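# Move three ceramic mugs into the sink safely

## Task

Get every one of the three mugs into the sink without breaking any: a mug breaks if it drops more than a few centimetres or is struck hard. The utility cart is movable. At the end the grippers must have released everything and the robot must be away from the mugs, still upright and not leaning, or the job counts as failed.

## Robot and tools

ROBOT. A Rainbow Robotics RB-Y1: a base with two drive wheels and two rear casters (0.66 m long, 0.58 m wide, front edge 0.10 m ahead of the drive axle), a folding torso (leg), two 7-joint arms each ending in a parallel gripper, and a pan/tilt head. Cameras: head_camera, left_wrist_camera, right_wrist_camera.

FRAMES. Base frame: origin on the floor halfway between the drive wheels, x ahead, y to the left, z up. The reported chest, left_hand and right_hand are in this frame; a hand point sits between its finger pads, fingers point along its -z, pads close along its x. Printed hand positions may be off, more so at full reach. Odometry is the base frame as it was at scene start; base_odometry counts wheel turns only, so wheel slip looks like travel. Heading runs -3.142 to 3.142, positive to the left.

execute_actions. Arguments: "actions", a list holding one action or none (empty just returns state and images), and "cameras", a list of camera names or "all" (omitted/null = all, [] = none). One action may contain:
- "base": exactly one relative move from where the base last reported itself. {"translate_m": d} drives straight d metres, positive forward, -3 to 3; {"rotate_rad": d} spins in place d radians, positive counter-clockwise seen from above, -3.2 to 3.2. No sideways motion. A move needing over 8.667 s at its top speed is refused.
- "joints": a single object mapping joint names to absolute targets (radians, grippers in metres), covering both arms, torso and head together. Ranges: torso_squat_rad 0 to 1.2 (bigger lowers the chest, kept level); torso_shift_rad -0.3 to 0.6 (positive pushes hips forward); torso_pitch_rad -0.2 to 1.4 (positive leans forward); torso_yaw_rad -1.5 to 1.5 (positive turns left). Per arm: shoulder_pitch -2.356 to 2.356 (0 hanging, negative raises it forward); left_shoulder_roll_rad 0 to 3.141 (positive raises outward left), right_shoulder_roll_rad -3.141 to 0 (negative raises outward right); shoulder_yaw -2.094 to 2.094 (positive swings a bent forearm left, on both arms); elbow -2.617 to 0.01 (0 straight, negative bends forward); forearm_roll -3.141 to 3.141; wrist_pitch -1.57 to 1.919 (negative tips the hand forward); hand_roll -2.705 to 2.705; for the rolls, positive is counter-clockwise from above on a hanging arm, both sides. Joint names are left_/right_ plus shoulder_pitch_rad, shoulder_roll_rad, shoulder_yaw_rad, elbow_rad, forearm_roll_rad, wrist_pitch_rad, hand_roll_rad, gripper_m. left_gripper_m and right_gripper_m 0 to 0.1 m pad gap. head_pan_rad -0.523 to 0.523 (positive left, relative to chest); head_tilt_rad -0.35 to 1.57 (positive looks down). Done tolerance is ±0.02 rad, ±0.004 m for grippers.
- "speeds": lower caps for this action only: translate_m 0.05 to 0.4 m/s, rotate_rad 0.1 to 1.509 rad/s (the maxima are the defaults).
- "min_time_s": 0.1 to 8, a floor on how long each arm and head motion takes.
All parts start at once. Default top speeds: arm joints 1 rad/s (forearm roll, wrist pitch, hand roll 1.5), head 1.5, squat and pitch 0.3, shift 0.15, torso yaw 0.6, grippers 0.1 m/s. No action runs past 15 s. An unknown key or out-of-range number rejects the call with no motion. Anything left out of an action may still be driving to its previous target.

Torso joint sums must also satisfy: squat+shift <= 1.52; squat-shift+pitch <= 1.57; shift+0.5 pitch-0.4 squat <= 0.7; shift+0.3 pitch-0.5 squat <= 0.39; otherwise the torso stops partway and says off_target.

GRASPING. Command a gap at least 0.005 m narrower than the object; the gripper then reads off_target, which is expected. Each arm carries at most 3 kg.

RESULTS. A "pictures" line gives the order of the images. base_status and joint_status per motion: done (for the base, wheels turned the full amount, slip or not); off_target (resting short, maybe still pushing); limit_stop_at_<name> (a built-in limit halted it); contact_stop (torso or arm hit something firm); time_out (took far longer than expected); stopped_with_arm (torso halted because an arm contact-stopped); limit_stop_at_own_body (self-collision guard halted it before contact; move the arm and torso apart; the arm is not named); not_followed, with a "joint command not followed" line and usually a "cause:" line explaining an arm-collision check and what to send instead. After contact_stop, time_out or stopped_with_arm, the whole group (torso, left arm or right arm) drops its targets and holds. on_its_own lists uncommanded parts; "held at" is a held target, not a measured position. A Motor temperatures line lists each arm's joints in joint_positions order; MOTOR HOT appears from 65 °C, and at 80 °C an OVER-TEMPERATURE FAULT brakes that arm and halts the call (limit_stop_at_motor_heat); resend targets afterwards. A joint torque reaching its limit (shoulders 63.7, elbow 32.7, wrist joints 22.7 N m, load included) halts the robot for 10 s. When any stop is reported, the remaining robot calls in that reply are skipped.

OTHER TOOLS. wait: "seconds" 0 to 10, nothing new commanded, returns state and images. zoom_image: "camera" plus "region" [x0, y0, x1, y1] in pixels from the top-left corner, at most 504 by 504, using that camera's latest full image. read_manual: optional "section", only "licences". finished_scene: "scene", the integer of the current scene; final, and the result says whether it succeeded.

CAUTIONS. The robot holds its last command while the reader thinks. The base does not stop on hitting furniture and may keep shoving; a bent leg sticks out ahead of the base and can push the robot backward unnoticed by odometry. Never let the arms strike or squeeze each other, grippers included; the arm check ignores hands and palms. After a stop, retreat first the arms, then the torso, each in its own action; if both hands hold one object and the torso contact-stops instantly with nothing in the way, resend every arm joint at its current reading, then retry the torso. Keep heavy loads from reaching far forward, which can tip the robot. Lower mugs gently; do not drop or bang them.

Each tool is called after "Emit:" by a JSON object that holds its "name" and its "arguments", one argument or row to a line.

## Session

Emit:
{"name": "execute_actions", "arguments": {
  "actions": []
}}

Scene clock: 0.00 s.
Motor temperatures (°C, as the motors report them): left_arm=[24 28 32 32 32 36 30] | right_arm=[30 31 25 28 34 31 37]
base_odometry: x=+0.000 y=+0.000 heading=+0.000 (m, m, rad; odometry frame)
base_status: not commanded
joint_positions: torso_squat_rad=+0.350 torso_shift_rad=-0.001 torso_pitch_rad=-0.002 torso_yaw_rad=+0.001 left_shoulder_pitch_rad=-0.034 left_shoulder_roll_rad=+0.045 left_shoulder_yaw_rad=-0.011 left_elbow_rad=-0.166 left_forearm_roll_rad=-0.001 left_wrist_pitch_rad=+0.007 left_hand_roll_rad=+0.016 left_gripper_m=+0.099 right_shoulder_pitch_rad=-0.015 right_shoulder_roll_rad=-0.035 right_shoulder_yaw_rad=-0.026 right_elbow_rad=-0.284 right_forearm_roll_rad=-0.003 right_wrist_pitch_rad=+0.016 right_hand_roll_rad=-0.001 right_gripper_m=+0.100 head_pan_rad=+0.001 head_tilt_rad=+0.399
joint_status: not commanded
chest: x=-0.2292 y=+0.0001 z=+1.2474 quat_wxyz=(+1.000, +0.000, -0.001, +0.000) (m; base frame)
left_hand: x=-0.1242 y=+0.2523 z=+0.5700 quat_wxyz=(+0.995, +0.021, -0.096, -0.005) (m; base frame)
right_hand: x=-0.0828 y=-0.2489 z=+0.5776 quat_wxyz=(+0.990, -0.018, -0.142, -0.009) (m; base frame)
pictures: head_camera, left_wrist_camera, right_wrist_camera
Images, in order (width x height): head_camera 896x504, left_wrist_camera 644x364, right_wrist_camera 644x364.

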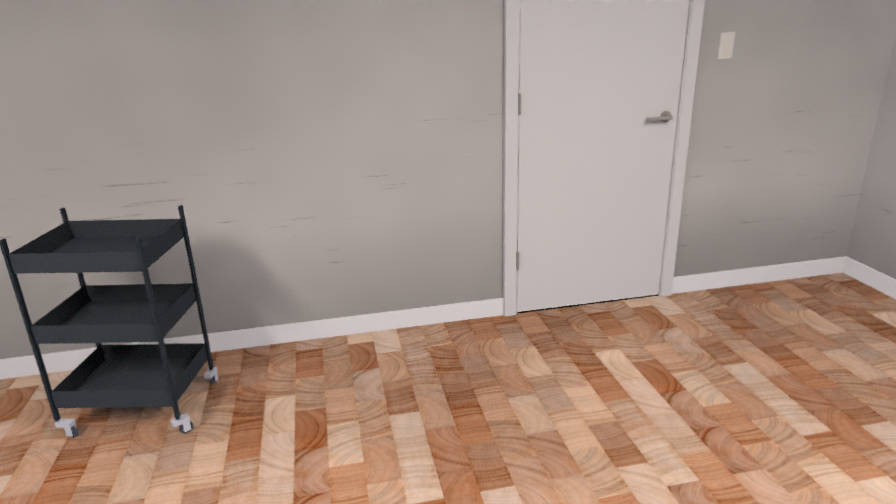

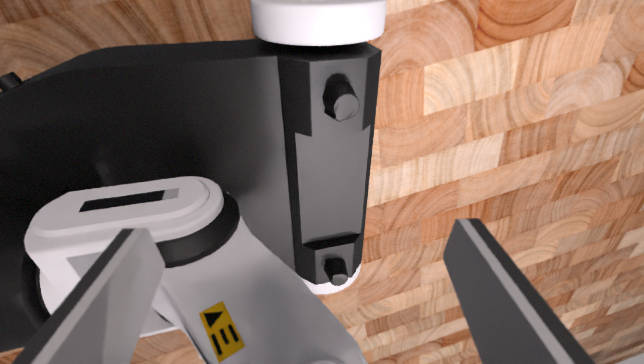

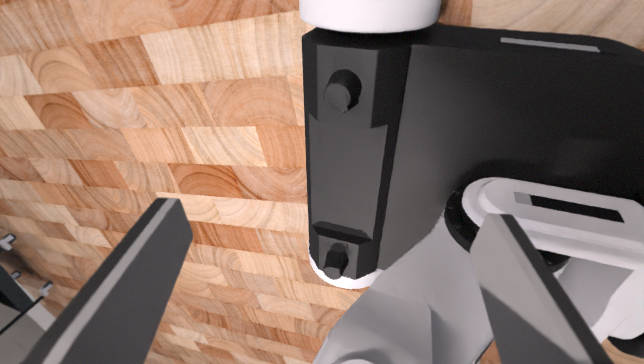

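Emit:
{"name": "execute_actions", "arguments": {
  "actions": [
    {"base":{"rotate_rad":1.6}}
  ],
  "cameras": ["head_camera"]
}}

Emit:
{"name": "execute_actions", "arguments": {
  "actions": [
    {"base":{"rotate_rad":1.6}}
  ],
  "cameras": ["head_camera"]
}}

Emit:
{"name": "execute_actions", "arguments": {
  "actions": [
    {"base":{"rotate_rad":1.6}}
  ],
  "cameras": ["head_camera"]
}}

Scene clock: 6.80 s.
Motor temperatures (°C, as the motors report them): left_arm=[24 28 32 32 32 36 30] | right_arm=[30 31 25 28 34 31 37]
base_odometry: x=+0.000 y=+0.000 heading=+1.600 (m, m, rad; odometry frame)
base_status: done
joint_positions: torso_squat_rad=+0.350 torso_shift_rad=-0.001 torso_pitch_rad=-0.002 torso_yaw_rad=+0.001 left_shoulder_pitch_rad=-0.034 left_shoulder_roll_rad=+0.045 left_shoulder_yaw_rad=-0.011 left_elbow_rad=-0.166 left_forearm_roll_rad=-0.001 left_wrist_pitch_rad=+0.007 left_hand_roll_rad=+0.016 left_gripper_m=+0.099 right_shoulder_pitch_rad=-0.015 right_shoulder_roll_rad=-0.035 right_shoulder_yaw_rad=-0.026 right_elbow_rad=-0.284 right_forearm_roll_rad=-0.003 right_wrist_pitch_rad=+0.016 right_hand_roll_rad=-0.001 right_gripper_m=+0.100 head_pan_rad=+0.001 head_tilt_rad=+0.399
joint_status: not commanded
chest: x=-0.2292 y=+0.0000 z=+1.2474 quat_wxyz=(+1.000, +0.000, -0.001, +0.000) (m; base frame)
left_hand: x=-0.1242 y=+0.2523 z=+0.5700 quat_wxyz=(+0.995, +0.021, -0.096, -0.005) (m; base frame)
right_hand: x=-0.0828 y=-0.2489 z=+0.5776 quat_wxyz=(+0.990, -0.018, -0.142, -0.009) (m; base frame)
pictures: head_camera
Images, in order (width x height): head_camera 896x504.

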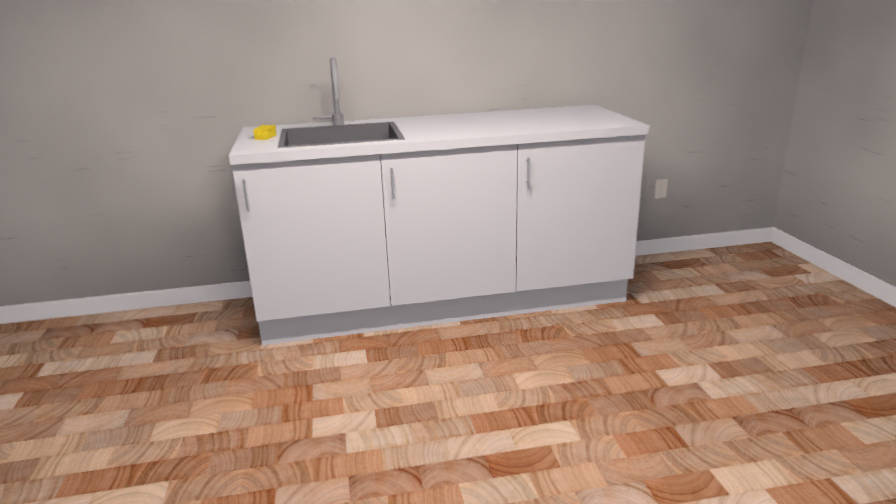

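Scene clock: 10.70 s.
Motor temperatures (°C, as the motors report them): left_arm=[24 28 32 32 32 36 30] | right_arm=[30 31 25 28 34 31 37]
base_odometry: x=+0.000 y=+0.000 heading=-3.084 (m, m, rad; odometry frame)
base_status: done
joint_positions: torso_squat_rad=+0.350 torso_shift_rad=-0.001 torso_pitch_rad=-0.002 torso_yaw_rad=+0.001 left_shoulder_pitch_rad=-0.034 left_shoulder_roll_rad=+0.045 left_shoulder_yaw_rad=-0.011 left_elbow_rad=-0.166 left_forearm_roll_rad=-0.001 left_wrist_pitch_rad=+0.007 left_hand_roll_rad=+0.016 left_gripper_m=+0.099 right_shoulder_pitch_rad=-0.015 right_shoulder_roll_rad=-0.035 right_shoulder_yaw_rad=-0.026 right_elbow_rad=-0.284 right_forearm_roll_rad=-0.003 right_wrist_pitch_rad=+0.016 right_hand_roll_rad=-0.001 right_gripper_m=+0.100 head_pan_rad=+0.001 head_tilt_rad=+0.399
joint_status: not commanded
chest: x=-0.2292 y=+0.0000 z=+1.2474 quat_wxyz=(+1.000, +0.000, -0.001, +0.000) (m; base frame)
left_hand: x=-0.1242 y=+0.2523 z=+0.5700 quat_wxyz=(+0.995, +0.021, -0.096, -0.005) (m; base frame)
right_hand: x=-0.0828 y=-0.2489 z=+0.5776 quat_wxyz=(+0.990, -0.018, -0.142, -0.009) (m; base frame)
pictures: head_camera
Images, in order (width x height): head_camera 896x504.

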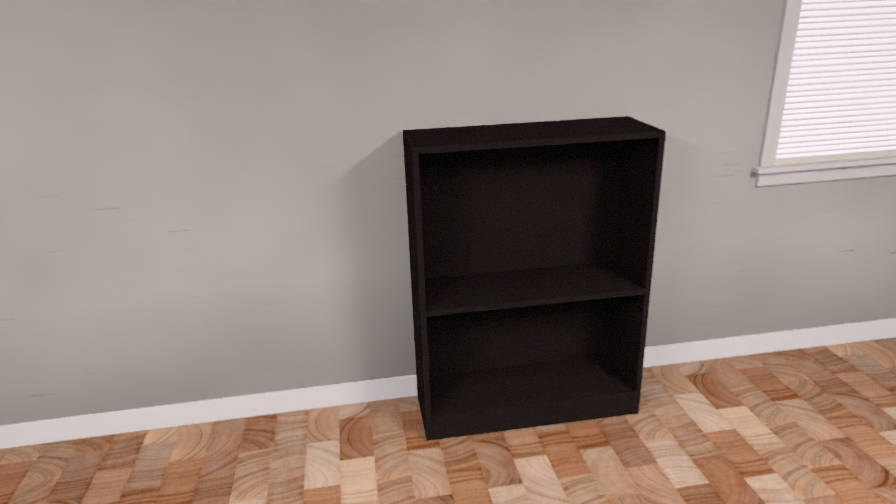

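Scene clock: 14.60 s.
Motor temperatures (°C, as the motors report them): left_arm=[24 28 32 32 32 36 30] | right_arm=[30 31 25 28 34 31 37]
base_odometry: x=+0.000 y=+0.000 heading=-1.484 (m, m, rad; odometry frame)
base_status: done
joint_positions: torso_squat_rad=+0.350 torso_shift_rad=-0.001 torso_pitch_rad=-0.002 torso_yaw_rad=+0.001 left_shoulder_pitch_rad=-0.034 left_shoulder_roll_rad=+0.045 left_shoulder_yaw_rad=-0.011 left_elbow_rad=-0.166 left_forearm_roll_rad=-0.001 left_wrist_pitch_rad=+0.007 left_hand_roll_rad=+0.016 left_gripper_m=+0.099 right_shoulder_pitch_rad=-0.015 right_shoulder_roll_rad=-0.035 right_shoulder_yaw_rad=-0.026 right_elbow_rad=-0.284 right_forearm_roll_rad=-0.003 right_wrist_pitch_rad=+0.016 right_hand_roll_rad=-0.001 right_gripper_m=+0.100 head_pan_rad=+0.001 head_tilt_rad=+0.399
joint_status: not commanded
chest: x=-0.2292 y=+0.0000 z=+1.2474 quat_wxyz=(+1.000, +0.000, -0.001, +0.000) (m; base frame)
left_hand: x=-0.1242 y=+0.2523 z=+0.5700 quat_wxyz=(+0.995, +0.021, -0.096, -0.005) (m; base frame)
right_hand: x=-0.0828 y=-0.2489 z=+0.5776 quat_wxyz=(+0.990, -0.018, -0.142, -0.009) (m; base frame)
pictures: head_camera
Images, in order (width x height): head_camera 896x504.

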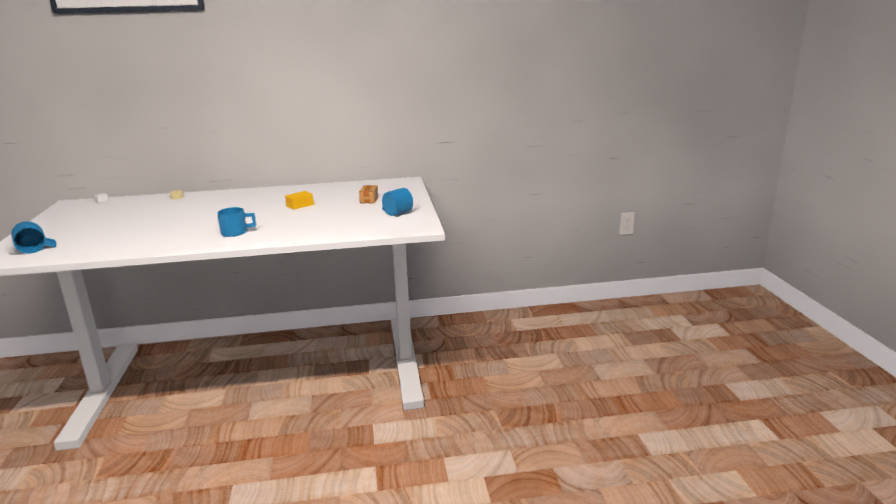

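Emit:
{"name": "execute_actions", "arguments": {
  "actions": [
    {"base":{"rotate_rad":0.6}}
  ],
  "cameras": []
}}

Emit:
{"name": "execute_actions", "arguments": {
  "actions": [
    {"base":{"translate_m":1.1}}
  ],
  "cameras": []
}}

Emit:
{"name": "execute_actions", "arguments": {
  "actions": [
    {"base":{"rotate_rad":-0.45},"joints":{"head_tilt_rad":0.6}}
  ],
  "cameras": ["head_camera"]
}}

Scene clock: 23.77 s.
Motor temperatures (°C, as the motors report them): left_arm=[24 28 32 32 32 36 30] | right_arm=[30 31 25 28 34 31 37]
base_odometry: x=+0.000 y=+0.000 heading=-0.885 (m, m, rad; odometry frame)
base_status: done
joint_positions: torso_squat_rad=+0.350 torso_shift_rad=-0.001 torso_pitch_rad=-0.002 torso_yaw_rad=+0.001 left_shoulder_pitch_rad=-0.034 left_shoulder_roll_rad=+0.045 left_shoulder_yaw_rad=-0.011 left_elbow_rad=-0.166 left_forearm_roll_rad=-0.001 left_wrist_pitch_rad=+0.007 left_hand_roll_rad=+0.016 left_gripper_m=+0.099 right_shoulder_pitch_rad=-0.015 right_shoulder_roll_rad=-0.035 right_shoulder_yaw_rad=-0.026 right_elbow_rad=-0.284 right_forearm_roll_rad=-0.003 right_wrist_pitch_rad=+0.016 right_hand_roll_rad=-0.001 right_gripper_m=+0.100 head_pan_rad=+0.001 head_tilt_rad=+0.399
joint_status: not commanded
chest: x=-0.2292 y=+0.0000 z=+1.2474 quat_wxyz=(+1.000, +0.000, -0.001, +0.000) (m; base frame)
left_hand: x=-0.1242 y=+0.2523 z=+0.5700 quat_wxyz=(+0.995, +0.021, -0.096, -0.005) (m; base frame)
right_hand: x=-0.0828 y=-0.2489 z=+0.5776 quat_wxyz=(+0.990, -0.018, -0.142, -0.009) (m; base frame)
pictures: none
No camera images: the call's "cameras" was empty. Leave "cameras" out to get every camera's image.

Scene clock: 27.97 s.
Motor temperatures (°C, as the motors report them): left_arm=[24 28 32 32 32 36 30] | right_arm=[30 31 25 28 34 31 37]
base_odometry: x=+0.697 y=-0.851 heading=-0.884 (m, m, rad; odometry frame)
base_status: done
joint_positions: torso_squat_rad=+0.350 torso_shift_rad=-0.001 torso_pitch_rad=-0.002 torso_yaw_rad=+0.001 left_shoulder_pitch_rad=-0.034 left_shoulder_roll_rad=+0.045 left_shoulder_yaw_rad=-0.011 left_elbow_rad=-0.166 left_forearm_roll_rad=-0.001 left_wrist_pitch_rad=+0.007 left_hand_roll_rad=+0.016 left_gripper_m=+0.099 right_shoulder_pitch_rad=-0.015 right_shoulder_roll_rad=-0.035 right_shoulder_yaw_rad=-0.026 right_elbow_rad=-0.284 right_forearm_roll_rad=-0.003 right_wrist_pitch_rad=+0.016 right_hand_roll_rad=-0.001 right_gripper_m=+0.100 head_pan_rad=+0.001 head_tilt_rad=+0.399
joint_status: not commanded
chest: x=-0.2291 y=+0.0000 z=+1.2474 quat_wxyz=(+1.000, +0.000, -0.001, +0.000) (m; base frame)
left_hand: x=-0.1241 y=+0.2523 z=+0.5700 quat_wxyz=(+0.995, +0.021, -0.096, -0.005) (m; base frame)
right_hand: x=-0.0827 y=-0.2489 z=+0.5776 quat_wxyz=(+0.990, -0.018, -0.142, -0.009) (m; base frame)
pictures: none
No camera images: the call's "cameras" was empty. Leave "cameras" out to get every camera's image.

Scene clock: 30.17 s.
Motor temperatures (°C, as the motors report them): left_arm=[24 28 32 32 32 36 30] | right_arm=[30 31 25 28 34 31 37]
base_odometry: x=+0.697 y=-0.851 heading=-1.334 (m, m, rad; odometry frame)
base_status: done
joint_positions: torso_squat_rad=+0.350 torso_shift_rad=-0.001 torso_pitch_rad=-0.002 torso_yaw_rad=+0.001 left_shoulder_pitch_rad=-0.034 left_shoulder_roll_rad=+0.045 left_shoulder_yaw_rad=-0.011 left_elbow_rad=-0.166 left_forearm_roll_rad=-0.001 left_wrist_pitch_rad=+0.007 left_hand_roll_rad=+0.016 left_gripper_m=+0.099 right_shoulder_pitch_rad=-0.015 right_shoulder_roll_rad=-0.035 right_shoulder_yaw_rad=-0.026 right_elbow_rad=-0.284 right_forearm_roll_rad=-0.003 right_wrist_pitch_rad=+0.016 right_hand_roll_rad=-0.001 right_gripper_m=+0.100 head_pan_rad=+0.001 head_tilt_rad=+0.600
joint_status: all done
chest: x=-0.2291 y=+0.0001 z=+1.2474 quat_wxyz=(+1.000, +0.000, -0.001, +0.000) (m; base frame)
left_hand: x=-0.1242 y=+0.2523 z=+0.5700 quat_wxyz=(+0.995, +0.021, -0.096, -0.005) (m; base frame)
right_hand: x=-0.0827 y=-0.2489 z=+0.5776 quat_wxyz=(+0.990, -0.018, -0.142, -0.009) (m; base frame)
pictures: head_camera
Images, in order (width x height): head_camera 896x504.

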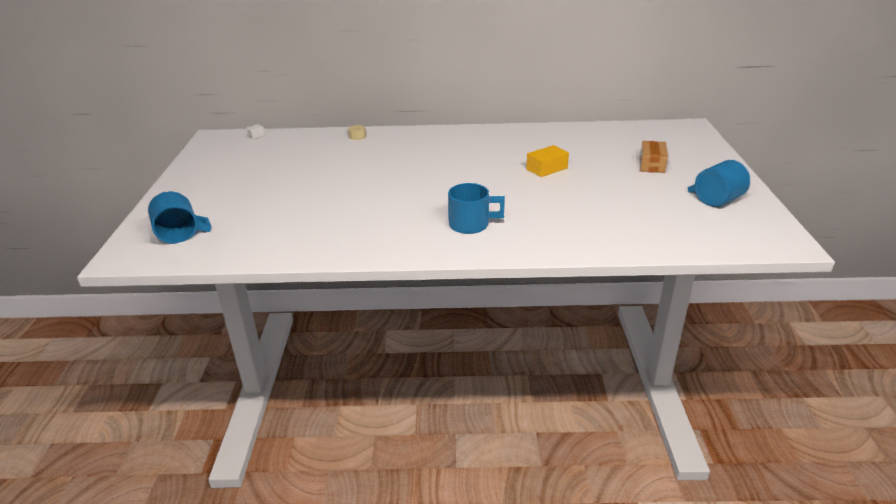

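Emit:
{"name": "execute_actions", "arguments": {
  "actions": [
    {"base":{"translate_m":0.5},"joints":{"head_tilt_rad":0.9}}
  ],
  "cameras": ["head_camera"]
}}

Scene clock: 40.50 s.
Motor temperatures (°C, as the motors report them): left_arm=[24 28 32 32 32 36 30] | right_arm=[30 31 25 28 34 31 37]
base_odometry: x=+0.815 y=-1.337 heading=-1.334 (m, m, rad; odometry frame)
base_status: done
joint_positions: torso_squat_rad=+0.350 torso_shift_rad=-0.001 torso_pitch_rad=-0.002 torso_yaw_rad=+0.001 left_shoulder_pitch_rad=-0.034 left_shoulder_roll_rad=+0.045 left_shoulder_yaw_rad=-0.011 left_elbow_rad=-0.166 left_forearm_roll_rad=-0.001 left_wrist_pitch_rad=+0.007 left_hand_roll_rad=+0.016 left_gripper_m=+0.099 right_shoulder_pitch_rad=-0.015 right_shoulder_roll_rad=-0.035 right_shoulder_yaw_rad=-0.026 right_elbow_rad=-0.284 right_forearm_roll_rad=-0.003 right_wrist_pitch_rad=+0.016 right_hand_roll_rad=-0.001 right_gripper_m=+0.100 head_pan_rad=+0.001 head_tilt_rad=+0.900
joint_status: all done
chest: x=-0.2291 y=+0.0001 z=+1.2474 quat_wxyz=(+1.000, +0.000, -0.001, +0.000) (m; base frame)
left_hand: x=-0.1241 y=+0.2523 z=+0.5700 quat_wxyz=(+0.995, +0.021, -0.096, -0.005) (m; base frame)
right_hand: x=-0.0827 y=-0.2489 z=+0.5776 quat_wxyz=(+0.990, -0.018, -0.142, -0.009) (m; base frame)
pictures: head_camera
Images, in order (width x height): head_camera 896x504.

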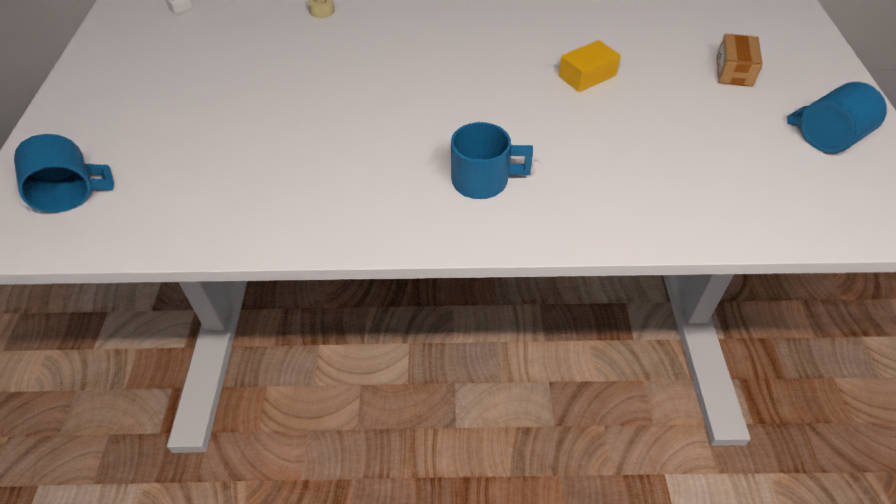

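Emit:
{"name": "execute_actions", "arguments": {
  "actions": [
    {"joints":{"torso_pitch_rad":0.3,"right_shoulder_pitch_rad":-1.0,"right_elbow_rad":-1.0,"right_wrist_pitch_rad":1.5,"right_shoulder_roll_rad":-0.1}}
  ],
  "cameras": []
}}

Emit:
{"name": "execute_actions", "arguments": {
  "actions": [
    {"base":{"translate_m":0.35}}
  ]
}}

Scene clock: 54.50 s.
Motor temperatures (°C, as the motors report them): left_arm=[24 28 32 32 32 36 30] | right_arm=[30 31 25 28 34 31 37]
base_odometry: x=+0.815 y=-1.337 heading=-1.334 (m, m, rad; odometry frame)
base_status: not commanded
joint_positions: torso_squat_rad=+0.350 torso_shift_rad=-0.001 torso_pitch_rad=+0.300 torso_yaw_rad=+0.001 left_shoulder_pitch_rad=-0.034 left_shoulder_roll_rad=+0.045 left_shoulder_yaw_rad=-0.011 left_elbow_rad=-0.166 left_forearm_roll_rad=-0.001 left_wrist_pitch_rad=+0.007 left_hand_roll_rad=+0.016 left_gripper_m=+0.099 right_shoulder_pitch_rad=-1.000 right_shoulder_roll_rad=-0.100 right_shoulder_yaw_rad=-0.026 right_elbow_rad=-1.000 right_forearm_roll_rad=-0.003 right_wrist_pitch_rad=+1.500 right_hand_roll_rad=-0.001 right_gripper_m=+0.100 head_pan_rad=+0.001 head_tilt_rad=+0.900
joint_status: all done
chest: x=-0.1371 y=+0.0001 z=+1.2336 quat_wxyz=(+0.989, +0.000, +0.149, +0.000) (m; base frame)
left_hand: x=-0.2384 y=+0.2523 z=+0.5556 quat_wxyz=(+0.998, +0.020, +0.055, -0.008) (m; base frame)
right_hand: x=+0.3678 y=-0.1535 z=+0.8724 quat_wxyz=(+0.988, -0.049, -0.080, +0.126) (m; base frame)
pictures: none
No camera images: the call's "cameras" was empty. Leave "cameras" out to get every camera's image.

Scene clock: 56.90 s.
Motor temperatures (°C, as the motors report them): left_arm=[24 28 32 32 32 36 30] | right_arm=[30 31 25 28 34 31 37]
base_odometry: x=+0.897 y=-1.677 heading=-1.334 (m, m, rad; odometry frame)
base_status: done
joint_positions: torso_squat_rad=+0.350 torso_shift_rad=-0.001 torso_pitch_rad=+0.300 torso_yaw_rad=+0.001 left_shoulder_pitch_rad=-0.034 left_shoulder_roll_rad=+0.045 left_shoulder_yaw_rad=-0.011 left_elbow_rad=-0.166 left_forearm_roll_rad=-0.001 left_wrist_pitch_rad=+0.007 left_hand_roll_rad=+0.016 left_gripper_m=+0.099 right_shoulder_pitch_rad=-1.000 right_shoulder_roll_rad=-0.100 right_shoulder_yaw_rad=-0.026 right_elbow_rad=-1.000 right_forearm_roll_rad=-0.003 right_wrist_pitch_rad=+1.500 right_hand_roll_rad=-0.001 right_gripper_m=+0.100 head_pan_rad=+0.001 head_tilt_rad=+0.900
joint_status: not commanded
chest: x=-0.1371 y=+0.0001 z=+1.2336 quat_wxyz=(+0.989, +0.000, +0.150, +0.000) (m; base frame)
left_hand: x=-0.2384 y=+0.2523 z=+0.5556 quat_wxyz=(+0.998, +0.020, +0.055, -0.008) (m; base frame)
right_hand: x=+0.3678 y=-0.1535 z=+0.8723 quat_wxyz=(+0.988, -0.049, -0.080, +0.126) (m; base frame)
pictures: head_camera, left_wrist_camera, right_wrist_camera
Images, in order (width x height): head_camera 896x504, left_wrist_camera 644x364, right_wrist_camera 644x364.

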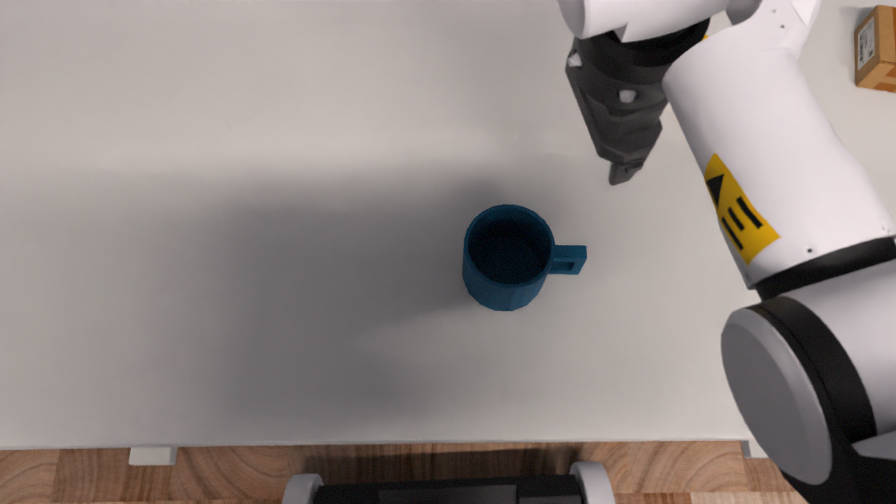

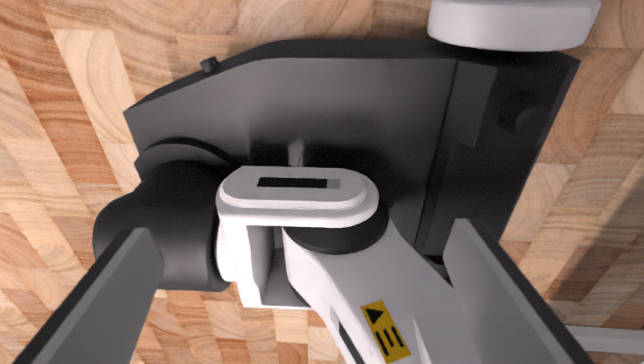

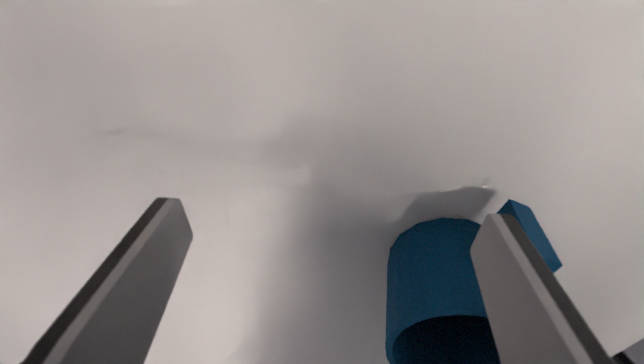

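Emit:
{"name": "execute_actions", "arguments": {
  "actions": [
    {"joints":{"torso_yaw_rad":0.2,"right_hand_roll_rad":-0.45,"torso_pitch_rad":0.4,"right_wrist_pitch_rad":1.75,"right_elbow_rad":-1.15}}
  ]
}}

Scene clock: 64.77 s.
Motor temperatures (°C, as the motors report them): left_arm=[24 28 32 32 32 36 30] | right_arm=[30 31 25 28 34 31 37]
base_odometry: x=+0.897 y=-1.677 heading=-1.334 (m, m, rad; odometry frame)
base_status: not commanded
joint_positions: torso_squat_rad=+0.350 torso_shift_rad=-0.001 torso_pitch_rad=+0.400 torso_yaw_rad=+0.200 left_shoulder_pitch_rad=-0.034 left_shoulder_roll_rad=+0.045 left_shoulder_yaw_rad=-0.011 left_elbow_rad=-0.166 left_forearm_roll_rad=-0.001 left_wrist_pitch_rad=+0.007 left_hand_roll_rad=+0.016 left_gripper_m=+0.099 right_shoulder_pitch_rad=-1.000 right_shoulder_roll_rad=-0.100 right_shoulder_yaw_rad=-0.026 right_elbow_rad=-1.150 right_forearm_roll_rad=-0.003 right_wrist_pitch_rad=+1.750 right_hand_roll_rad=-0.450 right_gripper_m=+0.100 head_pan_rad=+0.001 head_tilt_rad=+0.900
joint_status: all done
chest: x=-0.1079 y=+0.0001 z=+1.2230 quat_wxyz=(+0.975, +0.020, +0.198, +0.098) (m; base frame)
left_hand: x=-0.3245 y=+0.2678 z=+0.5788 quat_wxyz=(+0.989, +0.048, +0.106, +0.086) (m; base frame)
right_hand: x=+0.3557 y=-0.0424 z=+0.8437 quat_wxyz=(+1.000, -0.014, +0.007, -0.006) (m; base frame)
pictures: head_camera, left_wrist_camera, right_wrist_camera
Images, in order (width x height): head_camera 896x504, left_wrist_camera 644x364, right_wrist_camera 644x364.

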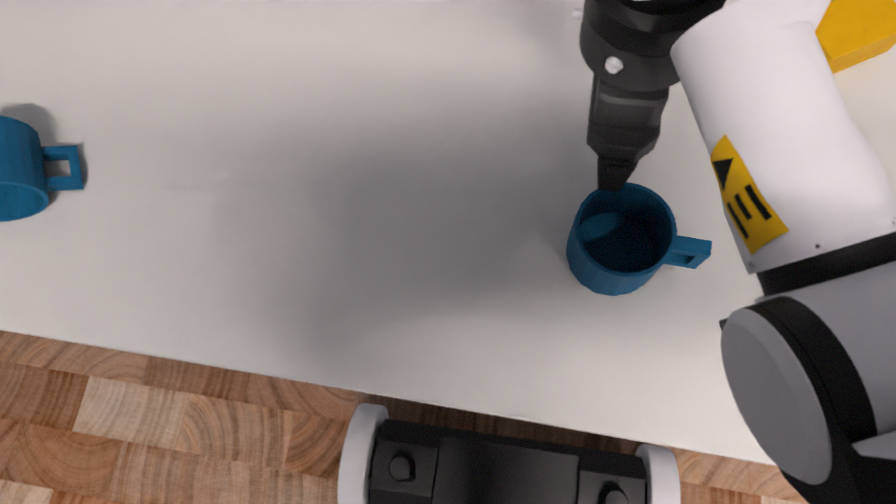

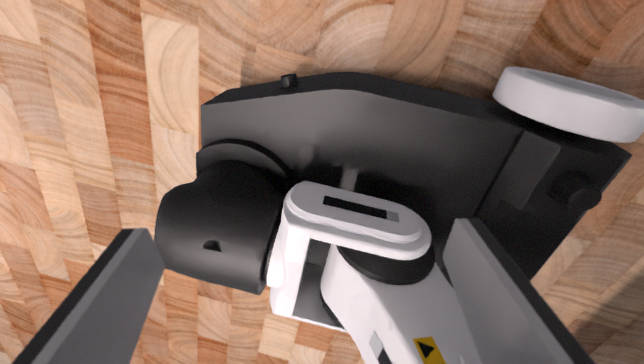

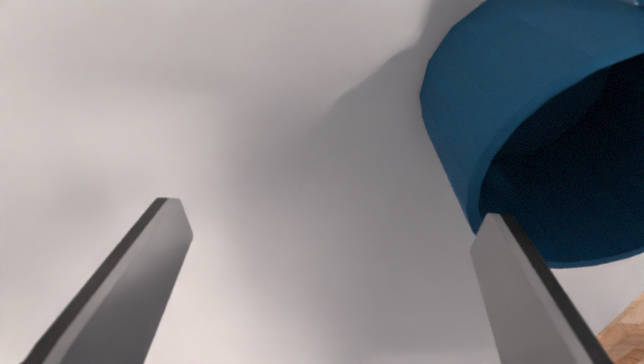

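Emit:
{"name": "execute_actions", "arguments": {
  "actions": [
    {"base":{"translate_m":-0.04},"joints":{"torso_squat_rad":0.5,"torso_yaw_rad":0.17}}
  ],
  "cameras": ["head_camera","right_wrist_camera"]
}}

Scene clock: 70.13 s.
Motor temperatures (°C, as the motors report them): left_arm=[24 28 32 32 32 36 30] | right_arm=[30 31 25 28 34 31 37]
base_odometry: x=+0.887 y=-1.638 heading=-1.334 (m, m, rad; odometry frame)
base_status: done
joint_positions: torso_squat_rad=+0.500 torso_shift_rad=-0.001 torso_pitch_rad=+0.400 torso_yaw_rad=+0.170 left_shoulder_pitch_rad=-0.034 left_shoulder_roll_rad=+0.045 left_shoulder_yaw_rad=-0.011 left_elbow_rad=-0.166 left_forearm_roll_rad=-0.001 left_wrist_pitch_rad=+0.007 left_hand_roll_rad=+0.016 left_gripper_m=+0.099 right_shoulder_pitch_rad=-1.000 right_shoulder_roll_rad=-0.100 right_shoulder_yaw_rad=-0.026 right_elbow_rad=-1.150 right_forearm_roll_rad=-0.003 right_wrist_pitch_rad=+1.750 right_hand_roll_rad=-0.450 right_gripper_m=+0.100 head_pan_rad=+0.001 head_tilt_rad=+0.900
joint_status: all done
chest: x=-0.1080 y=+0.0001 z=+1.1798 quat_wxyz=(+0.977, +0.017, +0.198, +0.083) (m; base frame)
left_hand: x=-0.3171 y=+0.2662 z=+0.5325 quat_wxyz=(+0.991, +0.044, +0.106, +0.072) (m; base frame)
right_hand: x=+0.3543 y=-0.0596 z=+0.8012 quat_wxyz=(+1.000, -0.020, +0.007, -0.020) (m; base frame)
pictures: head_camera, right_wrist_camera
Images, in order (width x height): head_camera 896x504, right_wrist_camera 644x364.

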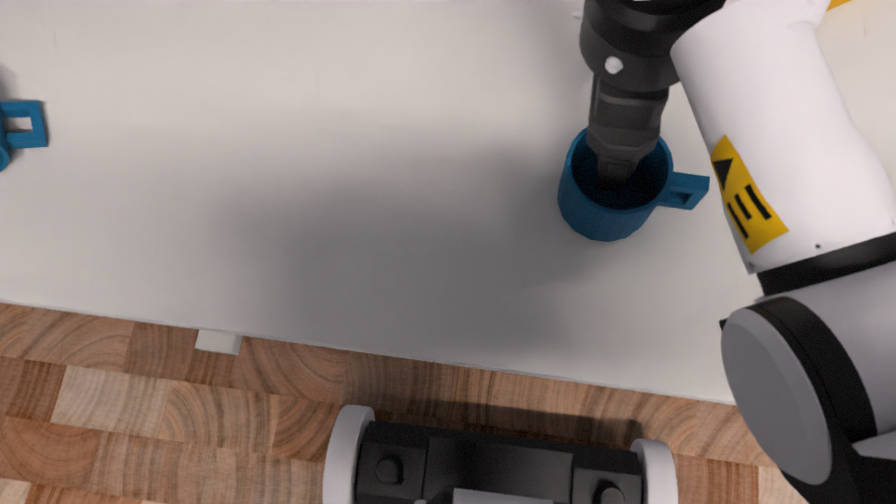

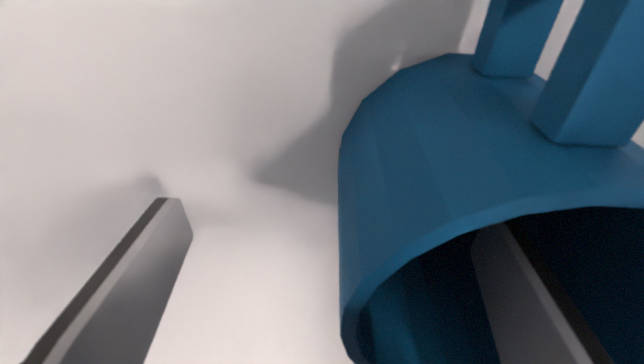

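Emit:
{"name": "execute_actions", "arguments": {
  "actions": [
    {"joints":{"torso_squat_rad":0.57}}
  ],
  "cameras": []
}}

Emit:
{"name": "execute_actions", "arguments": {
  "actions": [
    {"joints":{"right_gripper_m":0.0}}
  ],
  "cameras": []
}}

Emit:
{"name": "execute_actions", "arguments": {
  "actions": [
    {"joints":{"torso_squat_rad":0.3}}
  ],
  "cameras": ["head_camera","right_wrist_camera"]
}}

Scene clock: 75.33 s.
Motor temperatures (°C, as the motors report them): left_arm=[24 28 32 32 32 36 30] | right_arm=[30 31 25 28 34 31 37]
base_odometry: x=+0.887 y=-1.638 heading=-1.334 (m, m, rad; odometry frame)
base_status: not commanded
joint_positions: torso_squat_rad=+0.570 torso_shift_rad=-0.001 torso_pitch_rad=+0.399 torso_yaw_rad=+0.170 left_shoulder_pitch_rad=-0.034 left_shoulder_roll_rad=+0.045 left_shoulder_yaw_rad=-0.011 left_elbow_rad=-0.166 left_forearm_roll_rad=-0.001 left_wrist_pitch_rad=+0.007 left_hand_roll_rad=+0.016 left_gripper_m=+0.099 right_shoulder_pitch_rad=-1.001 right_shoulder_roll_rad=-0.100 right_shoulder_yaw_rad=-0.026 right_elbow_rad=-1.151 right_forearm_roll_rad=-0.003 right_wrist_pitch_rad=+1.750 right_hand_roll_rad=-0.450 right_gripper_m=+0.100 head_pan_rad=+0.001 head_tilt_rad=+0.900
joint_status: all done
chest: x=-0.1083 y=+0.0000 z=+1.1549 quat_wxyz=(+0.977, +0.017, +0.198, +0.083) (m; base frame)
left_hand: x=-0.3170 y=+0.2662 z=+0.5075 quat_wxyz=(+0.991, +0.044, +0.106, +0.072) (m; base frame)
right_hand: x=+0.3550 y=-0.0592 z=+0.7775 quat_wxyz=(+1.000, -0.019, +0.005, -0.020) (m; base frame)
pictures: none
No camera images: the call's "cameras" was empty. Leave "cameras" out to get every camera's image.

Scene clock: 76.83 s.
Motor temperatures (°C, as the motors report them): left_arm=[24 28 32 32 32 36 30] | right_arm=[30 31 25 28 34 31 37]
base_odometry: x=+0.887 y=-1.638 heading=-1.334 (m, m, rad; odometry frame)
base_status: not commanded
joint_positions: torso_squat_rad=+0.570 torso_shift_rad=-0.001 torso_pitch_rad=+0.399 torso_yaw_rad=+0.170 left_shoulder_pitch_rad=-0.034 left_shoulder_roll_rad=+0.045 left_shoulder_yaw_rad=-0.011 left_elbow_rad=-0.166 left_forearm_roll_rad=-0.001 left_wrist_pitch_rad=+0.007 left_hand_roll_rad=+0.016 left_gripper_m=+0.099 right_shoulder_pitch_rad=-1.001 right_shoulder_roll_rad=-0.100 right_shoulder_yaw_rad=-0.026 right_elbow_rad=-1.151 right_forearm_roll_rad=-0.003 right_wrist_pitch_rad=+1.750 right_hand_roll_rad=-0.450 right_gripper_m=+0.006 head_pan_rad=+0.001 head_tilt_rad=+0.900
joint_status: right_gripper_m off_target (ended at +0.006, target +0.000)
chest: x=-0.1083 y=+0.0000 z=+1.1549 quat_wxyz=(+0.977, +0.017, +0.198, +0.083) (m; base frame)
left_hand: x=-0.3170 y=+0.2662 z=+0.5075 quat_wxyz=(+0.991, +0.044, +0.106, +0.072) (m; base frame)
right_hand: x=+0.3549 y=-0.0593 z=+0.7775 quat_wxyz=(+1.000, -0.019, +0.005, -0.020) (m; base frame)
pictures: none
No camera images: the call's "cameras" was empty. Leave "cameras" out to get every camera's image.

Scene clock: 78.53 s.
Motor temperatures (°C, as the motors report them): left_arm=[24 28 32 32 32 36 30] | right_arm=[30 31 25 28 34 31 37]
base_odometry: x=+0.887 y=-1.638 heading=-1.334 (m, m, rad; odometry frame)
base_status: not commanded
joint_positions: torso_squat_rad=+0.300 torso_shift_rad=-0.001 torso_pitch_rad=+0.400 torso_yaw_rad=+0.170 left_shoulder_pitch_rad=-0.034 left_shoulder_roll_rad=+0.045 left_shoulder_yaw_rad=-0.011 left_elbow_rad=-0.166 left_forearm_roll_rad=-0.001 left_wrist_pitch_rad=+0.007 left_hand_roll_rad=+0.016 left_gripper_m=+0.099 right_shoulder_pitch_rad=-1.000 right_shoulder_roll_rad=-0.100 right_shoulder_yaw_rad=-0.026 right_elbow_rad=-1.150 right_forearm_roll_rad=-0.003 right_wrist_pitch_rad=+1.750 right_hand_roll_rad=-0.450 right_gripper_m=+0.006 head_pan_rad=+0.001 head_tilt_rad=+0.900
joint_status: all done
chest: x=-0.1079 y=+0.0000 z=+1.2342 quat_wxyz=(+0.976, +0.017, +0.198, +0.083) (m; base frame)
left_hand: x=-0.3172 y=+0.2662 z=+0.5870 quat_wxyz=(+0.991, +0.044, +0.106, +0.072) (m; base frame)
right_hand: x=+0.3543 y=-0.0597 z=+0.8555 quat_wxyz=(+1.000, -0.020, +0.007, -0.020) (m; base frame)
pictures: head_camera, right_wrist_camera
Images, in order (width x height): head_camera 896x504, right_wrist_camera 644x364.

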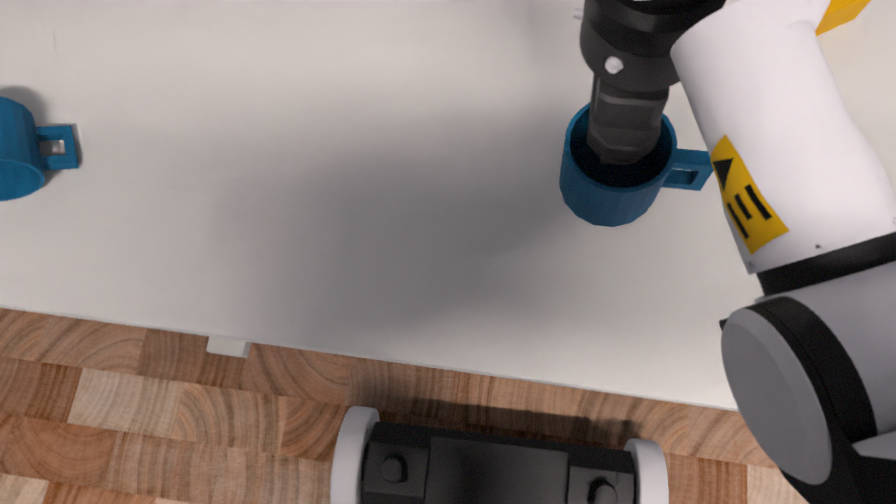

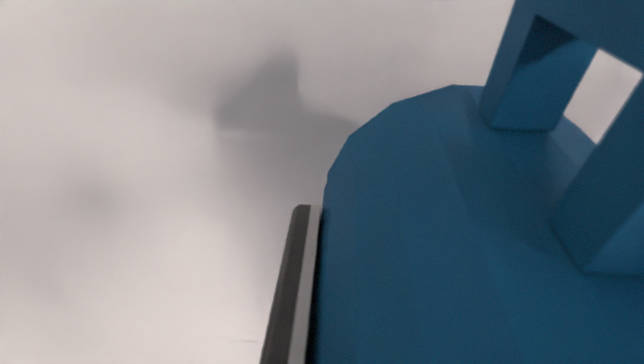

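Emit:
{"name": "execute_actions", "arguments": {
  "actions": [
    {"base":{"translate_m":-0.45},"joints":{"torso_yaw_rad":0.0}}
  ],
  "cameras": []
}}

Emit:
{"name": "execute_actions", "arguments": {
  "actions": [
    {"base":{"rotate_rad":0.9},"joints":{"left_shoulder_pitch_rad":-1.0,"left_elbow_rad":-1.15,"left_wrist_pitch_rad":1.75,"left_shoulder_roll_rad":0.1,"left_hand_roll_rad":0.25}}
  ],
  "cameras": []
}}

Emit:
{"name": "execute_actions", "arguments": {
  "actions": [
    {"base":{"translate_m":0.5}}
  ],
  "cameras": []
}}

Emit:
{"name": "execute_actions", "arguments": {
  "actions": [
    {"base":{"rotate_rad":-0.9}}
  ],
  "cameras": []
}}

Emit:
{"name": "execute_actions", "arguments": {
  "actions": [
    {"base":{"translate_m":0.1}}
  ],
  "cameras": ["head_camera","left_wrist_camera"]
}}

Scene clock: 91.93 s.
Motor temperatures (°C, as the motors report them): left_arm=[24 28 32 32 32 36 30] | right_arm=[30 31 25 29 34 31 37]
base_odometry: x=+0.782 y=-1.201 heading=-1.335 (m, m, rad; odometry frame)
base_status: done
joint_positions: torso_squat_rad=+0.300 torso_shift_rad=-0.001 torso_pitch_rad=+0.400 torso_yaw_rad=+0.000 left_shoulder_pitch_rad=-0.034 left_shoulder_roll_rad=+0.045 left_shoulder_yaw_rad=-0.011 left_elbow_rad=-0.166 left_forearm_roll_rad=-0.001 left_wrist_pitch_rad=+0.007 left_hand_roll_rad=+0.016 left_gripper_m=+0.099 right_shoulder_pitch_rad=-1.000 right_shoulder_roll_rad=-0.100 right_shoulder_yaw_rad=-0.026 right_elbow_rad=-1.150 right_forearm_roll_rad=-0.003 right_wrist_pitch_rad=+1.750 right_hand_roll_rad=-0.450 right_gripper_m=+0.006 head_pan_rad=+0.001 head_tilt_rad=+0.900
joint_status: all done
chest: x=-0.1080 y=+0.0000 z=+1.2342 quat_wxyz=(+0.980, +0.000, +0.199, +0.000) (m; base frame)
left_hand: x=-0.2765 y=+0.2523 z=+0.5698 quat_wxyz=(+0.994, +0.019, +0.105, -0.010) (m; base frame)
right_hand: x=+0.3372 y=-0.1559 z=+0.8626 quat_wxyz=(+0.994, -0.052, +0.008, -0.098) (m; base frame)
pictures: none
No camera images: the call's "cameras" was empty. Leave "cameras" out to get every camera's image.

Scene clock: 94.93 s.
Motor temperatures (°C, as the motors report them): left_arm=[24 28 32 32 32 36 30] | right_arm=[30 31 25 29 34 31 37]
base_odometry: x=+0.782 y=-1.201 heading=-0.436 (m, m, rad; odometry frame)
base_status: done
joint_positions: torso_squat_rad=+0.300 torso_shift_rad=-0.001 torso_pitch_rad=+0.400 torso_yaw_rad=+0.000 left_shoulder_pitch_rad=-1.000 left_shoulder_roll_rad=+0.100 left_shoulder_yaw_rad=-0.011 left_elbow_rad=-1.150 left_forearm_roll_rad=-0.001 left_wrist_pitch_rad=+1.750 left_hand_roll_rad=+0.250 left_gripper_m=+0.099 right_shoulder_pitch_rad=-1.000 right_shoulder_roll_rad=-0.100 right_shoulder_yaw_rad=-0.026 right_elbow_rad=-1.150 right_forearm_roll_rad=-0.003 right_wrist_pitch_rad=+1.750 right_hand_roll_rad=-0.450 right_gripper_m=+0.006 head_pan_rad=+0.001 head_tilt_rad=+0.900
joint_status: all done
chest: x=-0.1081 y=+0.0000 z=+1.2342 quat_wxyz=(+0.980, +0.000, +0.199, +0.000) (m; base frame)
left_hand: x=+0.3367 y=+0.1523 z=+0.8627 quat_wxyz=(+0.998, +0.063, +0.010, -0.017) (m; base frame)
right_hand: x=+0.3372 y=-0.1558 z=+0.8627 quat_wxyz=(+0.994, -0.052, +0.008, -0.098) (m; base frame)
pictures: none
No camera images: the call's "cameras" was empty. Leave "cameras" out to get every camera's image.

Scene clock: 97.63 s.
Motor temperatures (°C, as the motors report them): left_arm=[24 28 32 32 32 36 30] | right_arm=[30 31 25 29 34 31 37]
base_odometry: x=+1.235 y=-1.411 heading=-0.435 (m, m, rad; odometry frame)
base_status: done
joint_positions: torso_squat_rad=+0.300 torso_shift_rad=-0.001 torso_pitch_rad=+0.400 torso_yaw_rad=+0.000 left_shoulder_pitch_rad=-1.000 left_shoulder_roll_rad=+0.100 left_shoulder_yaw_rad=-0.011 left_elbow_rad=-1.150 left_forearm_roll_rad=-0.001 left_wrist_pitch_rad=+1.750 left_hand_roll_rad=+0.250 left_gripper_m=+0.099 right_shoulder_pitch_rad=-1.000 right_shoulder_roll_rad=-0.100 right_shoulder_yaw_rad=-0.026 right_elbow_rad=-1.150 right_forearm_roll_rad=-0.003 right_wrist_pitch_rad=+1.750 right_hand_roll_rad=-0.450 right_gripper_m=+0.006 head_pan_rad=+0.001 head_tilt_rad=+0.900
joint_status: not commanded
chest: x=-0.1080 y=+0.0000 z=+1.2342 quat_wxyz=(+0.980, +0.000, +0.199, +0.000) (m; base frame)
left_hand: x=+0.3367 y=+0.1523 z=+0.8626 quat_wxyz=(+0.998, +0.063, +0.010, -0.017) (m; base frame)
right_hand: x=+0.3372 y=-0.1558 z=+0.8626 quat_wxyz=(+0.994, -0.052, +0.008, -0.098) (m; base frame)
pictures: none
No camera images: the call's "cameras" was empty. Leave "cameras" out to get every camera's image.

Scene clock: 100.63 s.
Motor temperatures (°C, as the motors report them): left_arm=[25 28 32 33 32 36 30] | right_arm=[30 31 25 29 34 31 37]
base_odometry: x=+1.235 y=-1.411 heading=-1.335 (m, m, rad; odometry frame)
base_status: done
joint_positions: torso_squat_rad=+0.300 torso_shift_rad=-0.001 torso_pitch_rad=+0.400 torso_yaw_rad=+0.000 left_shoulder_pitch_rad=-1.000 left_shoulder_roll_rad=+0.100 left_shoulder_yaw_rad=-0.011 left_elbow_rad=-1.150 left_forearm_roll_rad=-0.001 left_wrist_pitch_rad=+1.750 left_hand_roll_rad=+0.250 left_gripper_m=+0.099 right_shoulder_pitch_rad=-1.000 right_shoulder_roll_rad=-0.100 right_shoulder_yaw_rad=-0.026 right_elbow_rad=-1.150 right_forearm_roll_rad=-0.003 right_wrist_pitch_rad=+1.750 right_hand_roll_rad=-0.450 right_gripper_m=+0.006 head_pan_rad=+0.001 head_tilt_rad=+0.900
joint_status: not commanded
chest: x=-0.1080 y=+0.0000 z=+1.2342 quat_wxyz=(+0.980, +0.000, +0.199, +0.000) (m; base frame)
left_hand: x=+0.3367 y=+0.1523 z=+0.8626 quat_wxyz=(+0.998, +0.063, +0.010, -0.017) (m; base frame)
right_hand: x=+0.3372 y=-0.1558 z=+0.8626 quat_wxyz=(+0.994, -0.052, +0.008, -0.098) (m; base frame)
pictures: none
No camera images: the call's "cameras" was empty. Leave "cameras" out to get every camera's image.

Scene clock: 102.20 s.
Motor temperatures (°C, as the motors report them): left_arm=[25 28 32 33 32 36 30] | right_arm=[30 31 25 29 34 31 37]
base_odometry: x=+1.259 y=-1.509 heading=-1.336 (m, m, rad; odometry frame)
base_status: done
joint_positions: torso_squat_rad=+0.300 torso_shift_rad=-0.001 torso_pitch_rad=+0.400 torso_yaw_rad=+0.000 left_shoulder_pitch_rad=-1.000 left_shoulder_roll_rad=+0.100 left_shoulder_yaw_rad=-0.011 left_elbow_rad=-1.150 left_forearm_roll_rad=-0.001 left_wrist_pitch_rad=+1.750 left_hand_roll_rad=+0.250 left_gripper_m=+0.099 right_shoulder_pitch_rad=-1.000 right_shoulder_roll_rad=-0.100 right_shoulder_yaw_rad=-0.026 right_elbow_rad=-1.150 right_forearm_roll_rad=-0.003 right_wrist_pitch_rad=+1.750 right_hand_roll_rad=-0.450 right_gripper_m=+0.006 head_pan_rad=+0.001 head_tilt_rad=+0.900
joint_status: not commanded
chest: x=-0.1080 y=+0.0000 z=+1.2342 quat_wxyz=(+0.980, +0.000, +0.199, +0.000) (m; base frame)
left_hand: x=+0.3366 y=+0.1523 z=+0.8626 quat_wxyz=(+0.998, +0.063, +0.010, -0.017) (m; base frame)
right_hand: x=+0.3372 y=-0.1558 z=+0.8626 quat_wxyz=(+0.994, -0.052, +0.008, -0.098) (m; base frame)
pictures: head_camera, left_wrist_camera
Images, in order (width x height): head_camera 896x504, left_wrist_camera 644x364.

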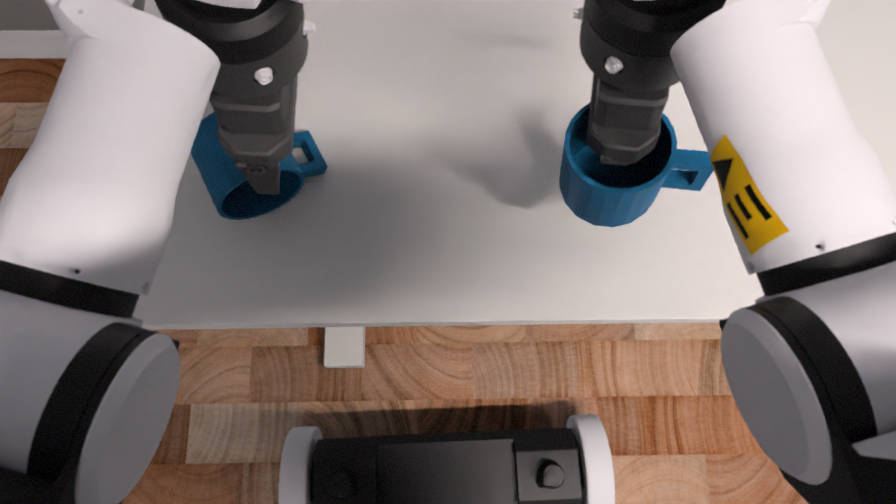

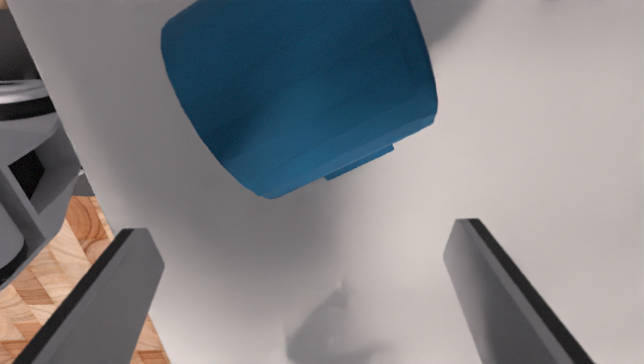

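Emit:
{"name": "execute_actions", "arguments": {
  "actions": [
    {"joints":{"right_shoulder_pitch_rad":-1.3,"right_elbow_rad":-1.0,"right_wrist_pitch_rad":1.9,"left_hand_roll_rad":0.55,"left_shoulder_roll_rad":0.06,"torso_squat_rad":0.5}}
  ],
  "cameras": ["head_camera","left_wrist_camera"]
}}

Scene clock: 109.67 s.
Motor temperatures (°C, as the motors report them): left_arm=[25 28 32 33 32 36 30] | right_arm=[31 31 25 29 34 31 37]
base_odometry: x=+1.259 y=-1.509 heading=-1.336 (m, m, rad; odometry frame)
base_status: not commanded
joint_positions: torso_squat_rad=+0.500 torso_shift_rad=-0.001 torso_pitch_rad=+0.400 torso_yaw_rad=+0.000 left_shoulder_pitch_rad=-1.000 left_shoulder_roll_rad=+0.060 left_shoulder_yaw_rad=-0.011 left_elbow_rad=-1.150 left_forearm_roll_rad=-0.001 left_wrist_pitch_rad=+1.750 left_hand_roll_rad=+0.550 left_gripper_m=+0.099 right_shoulder_pitch_rad=-1.299 right_shoulder_roll_rad=-0.100 right_shoulder_yaw_rad=-0.026 right_elbow_rad=-1.000 right_forearm_roll_rad=-0.003 right_wrist_pitch_rad=+1.900 right_hand_roll_rad=-0.450 right_gripper_m=+0.006 head_pan_rad=+0.001 head_tilt_rad=+0.900
joint_status: all done
chest: x=-0.1080 y=+0.0000 z=+1.1798 quat_wxyz=(+0.980, +0.000, +0.199, +0.000) (m; base frame)
left_hand: x=+0.3300 y=+0.1297 z=+0.8061 quat_wxyz=(+0.991, +0.049, +0.007, +0.122) (m; base frame)
right_hand: x=+0.3801 y=-0.1210 z=+0.9006 quat_wxyz=(+0.995, -0.075, +0.006, -0.068) (m; base frame)
pictures: head_camera, left_wrist_camera
Images, in order (width x height): head_camera 896x504, left_wrist_camera 644x364.

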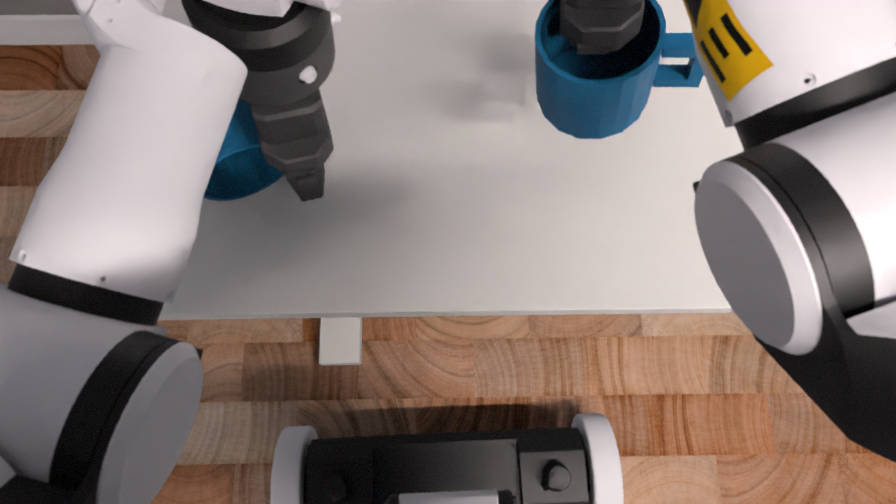

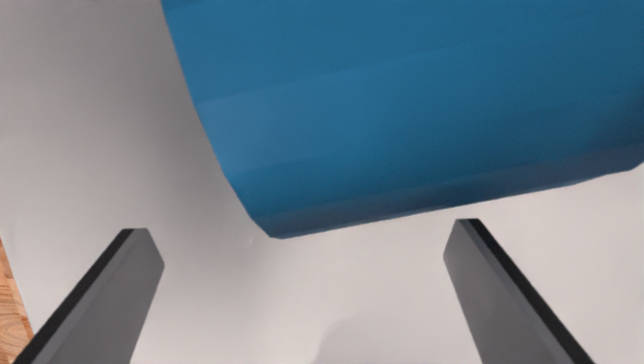

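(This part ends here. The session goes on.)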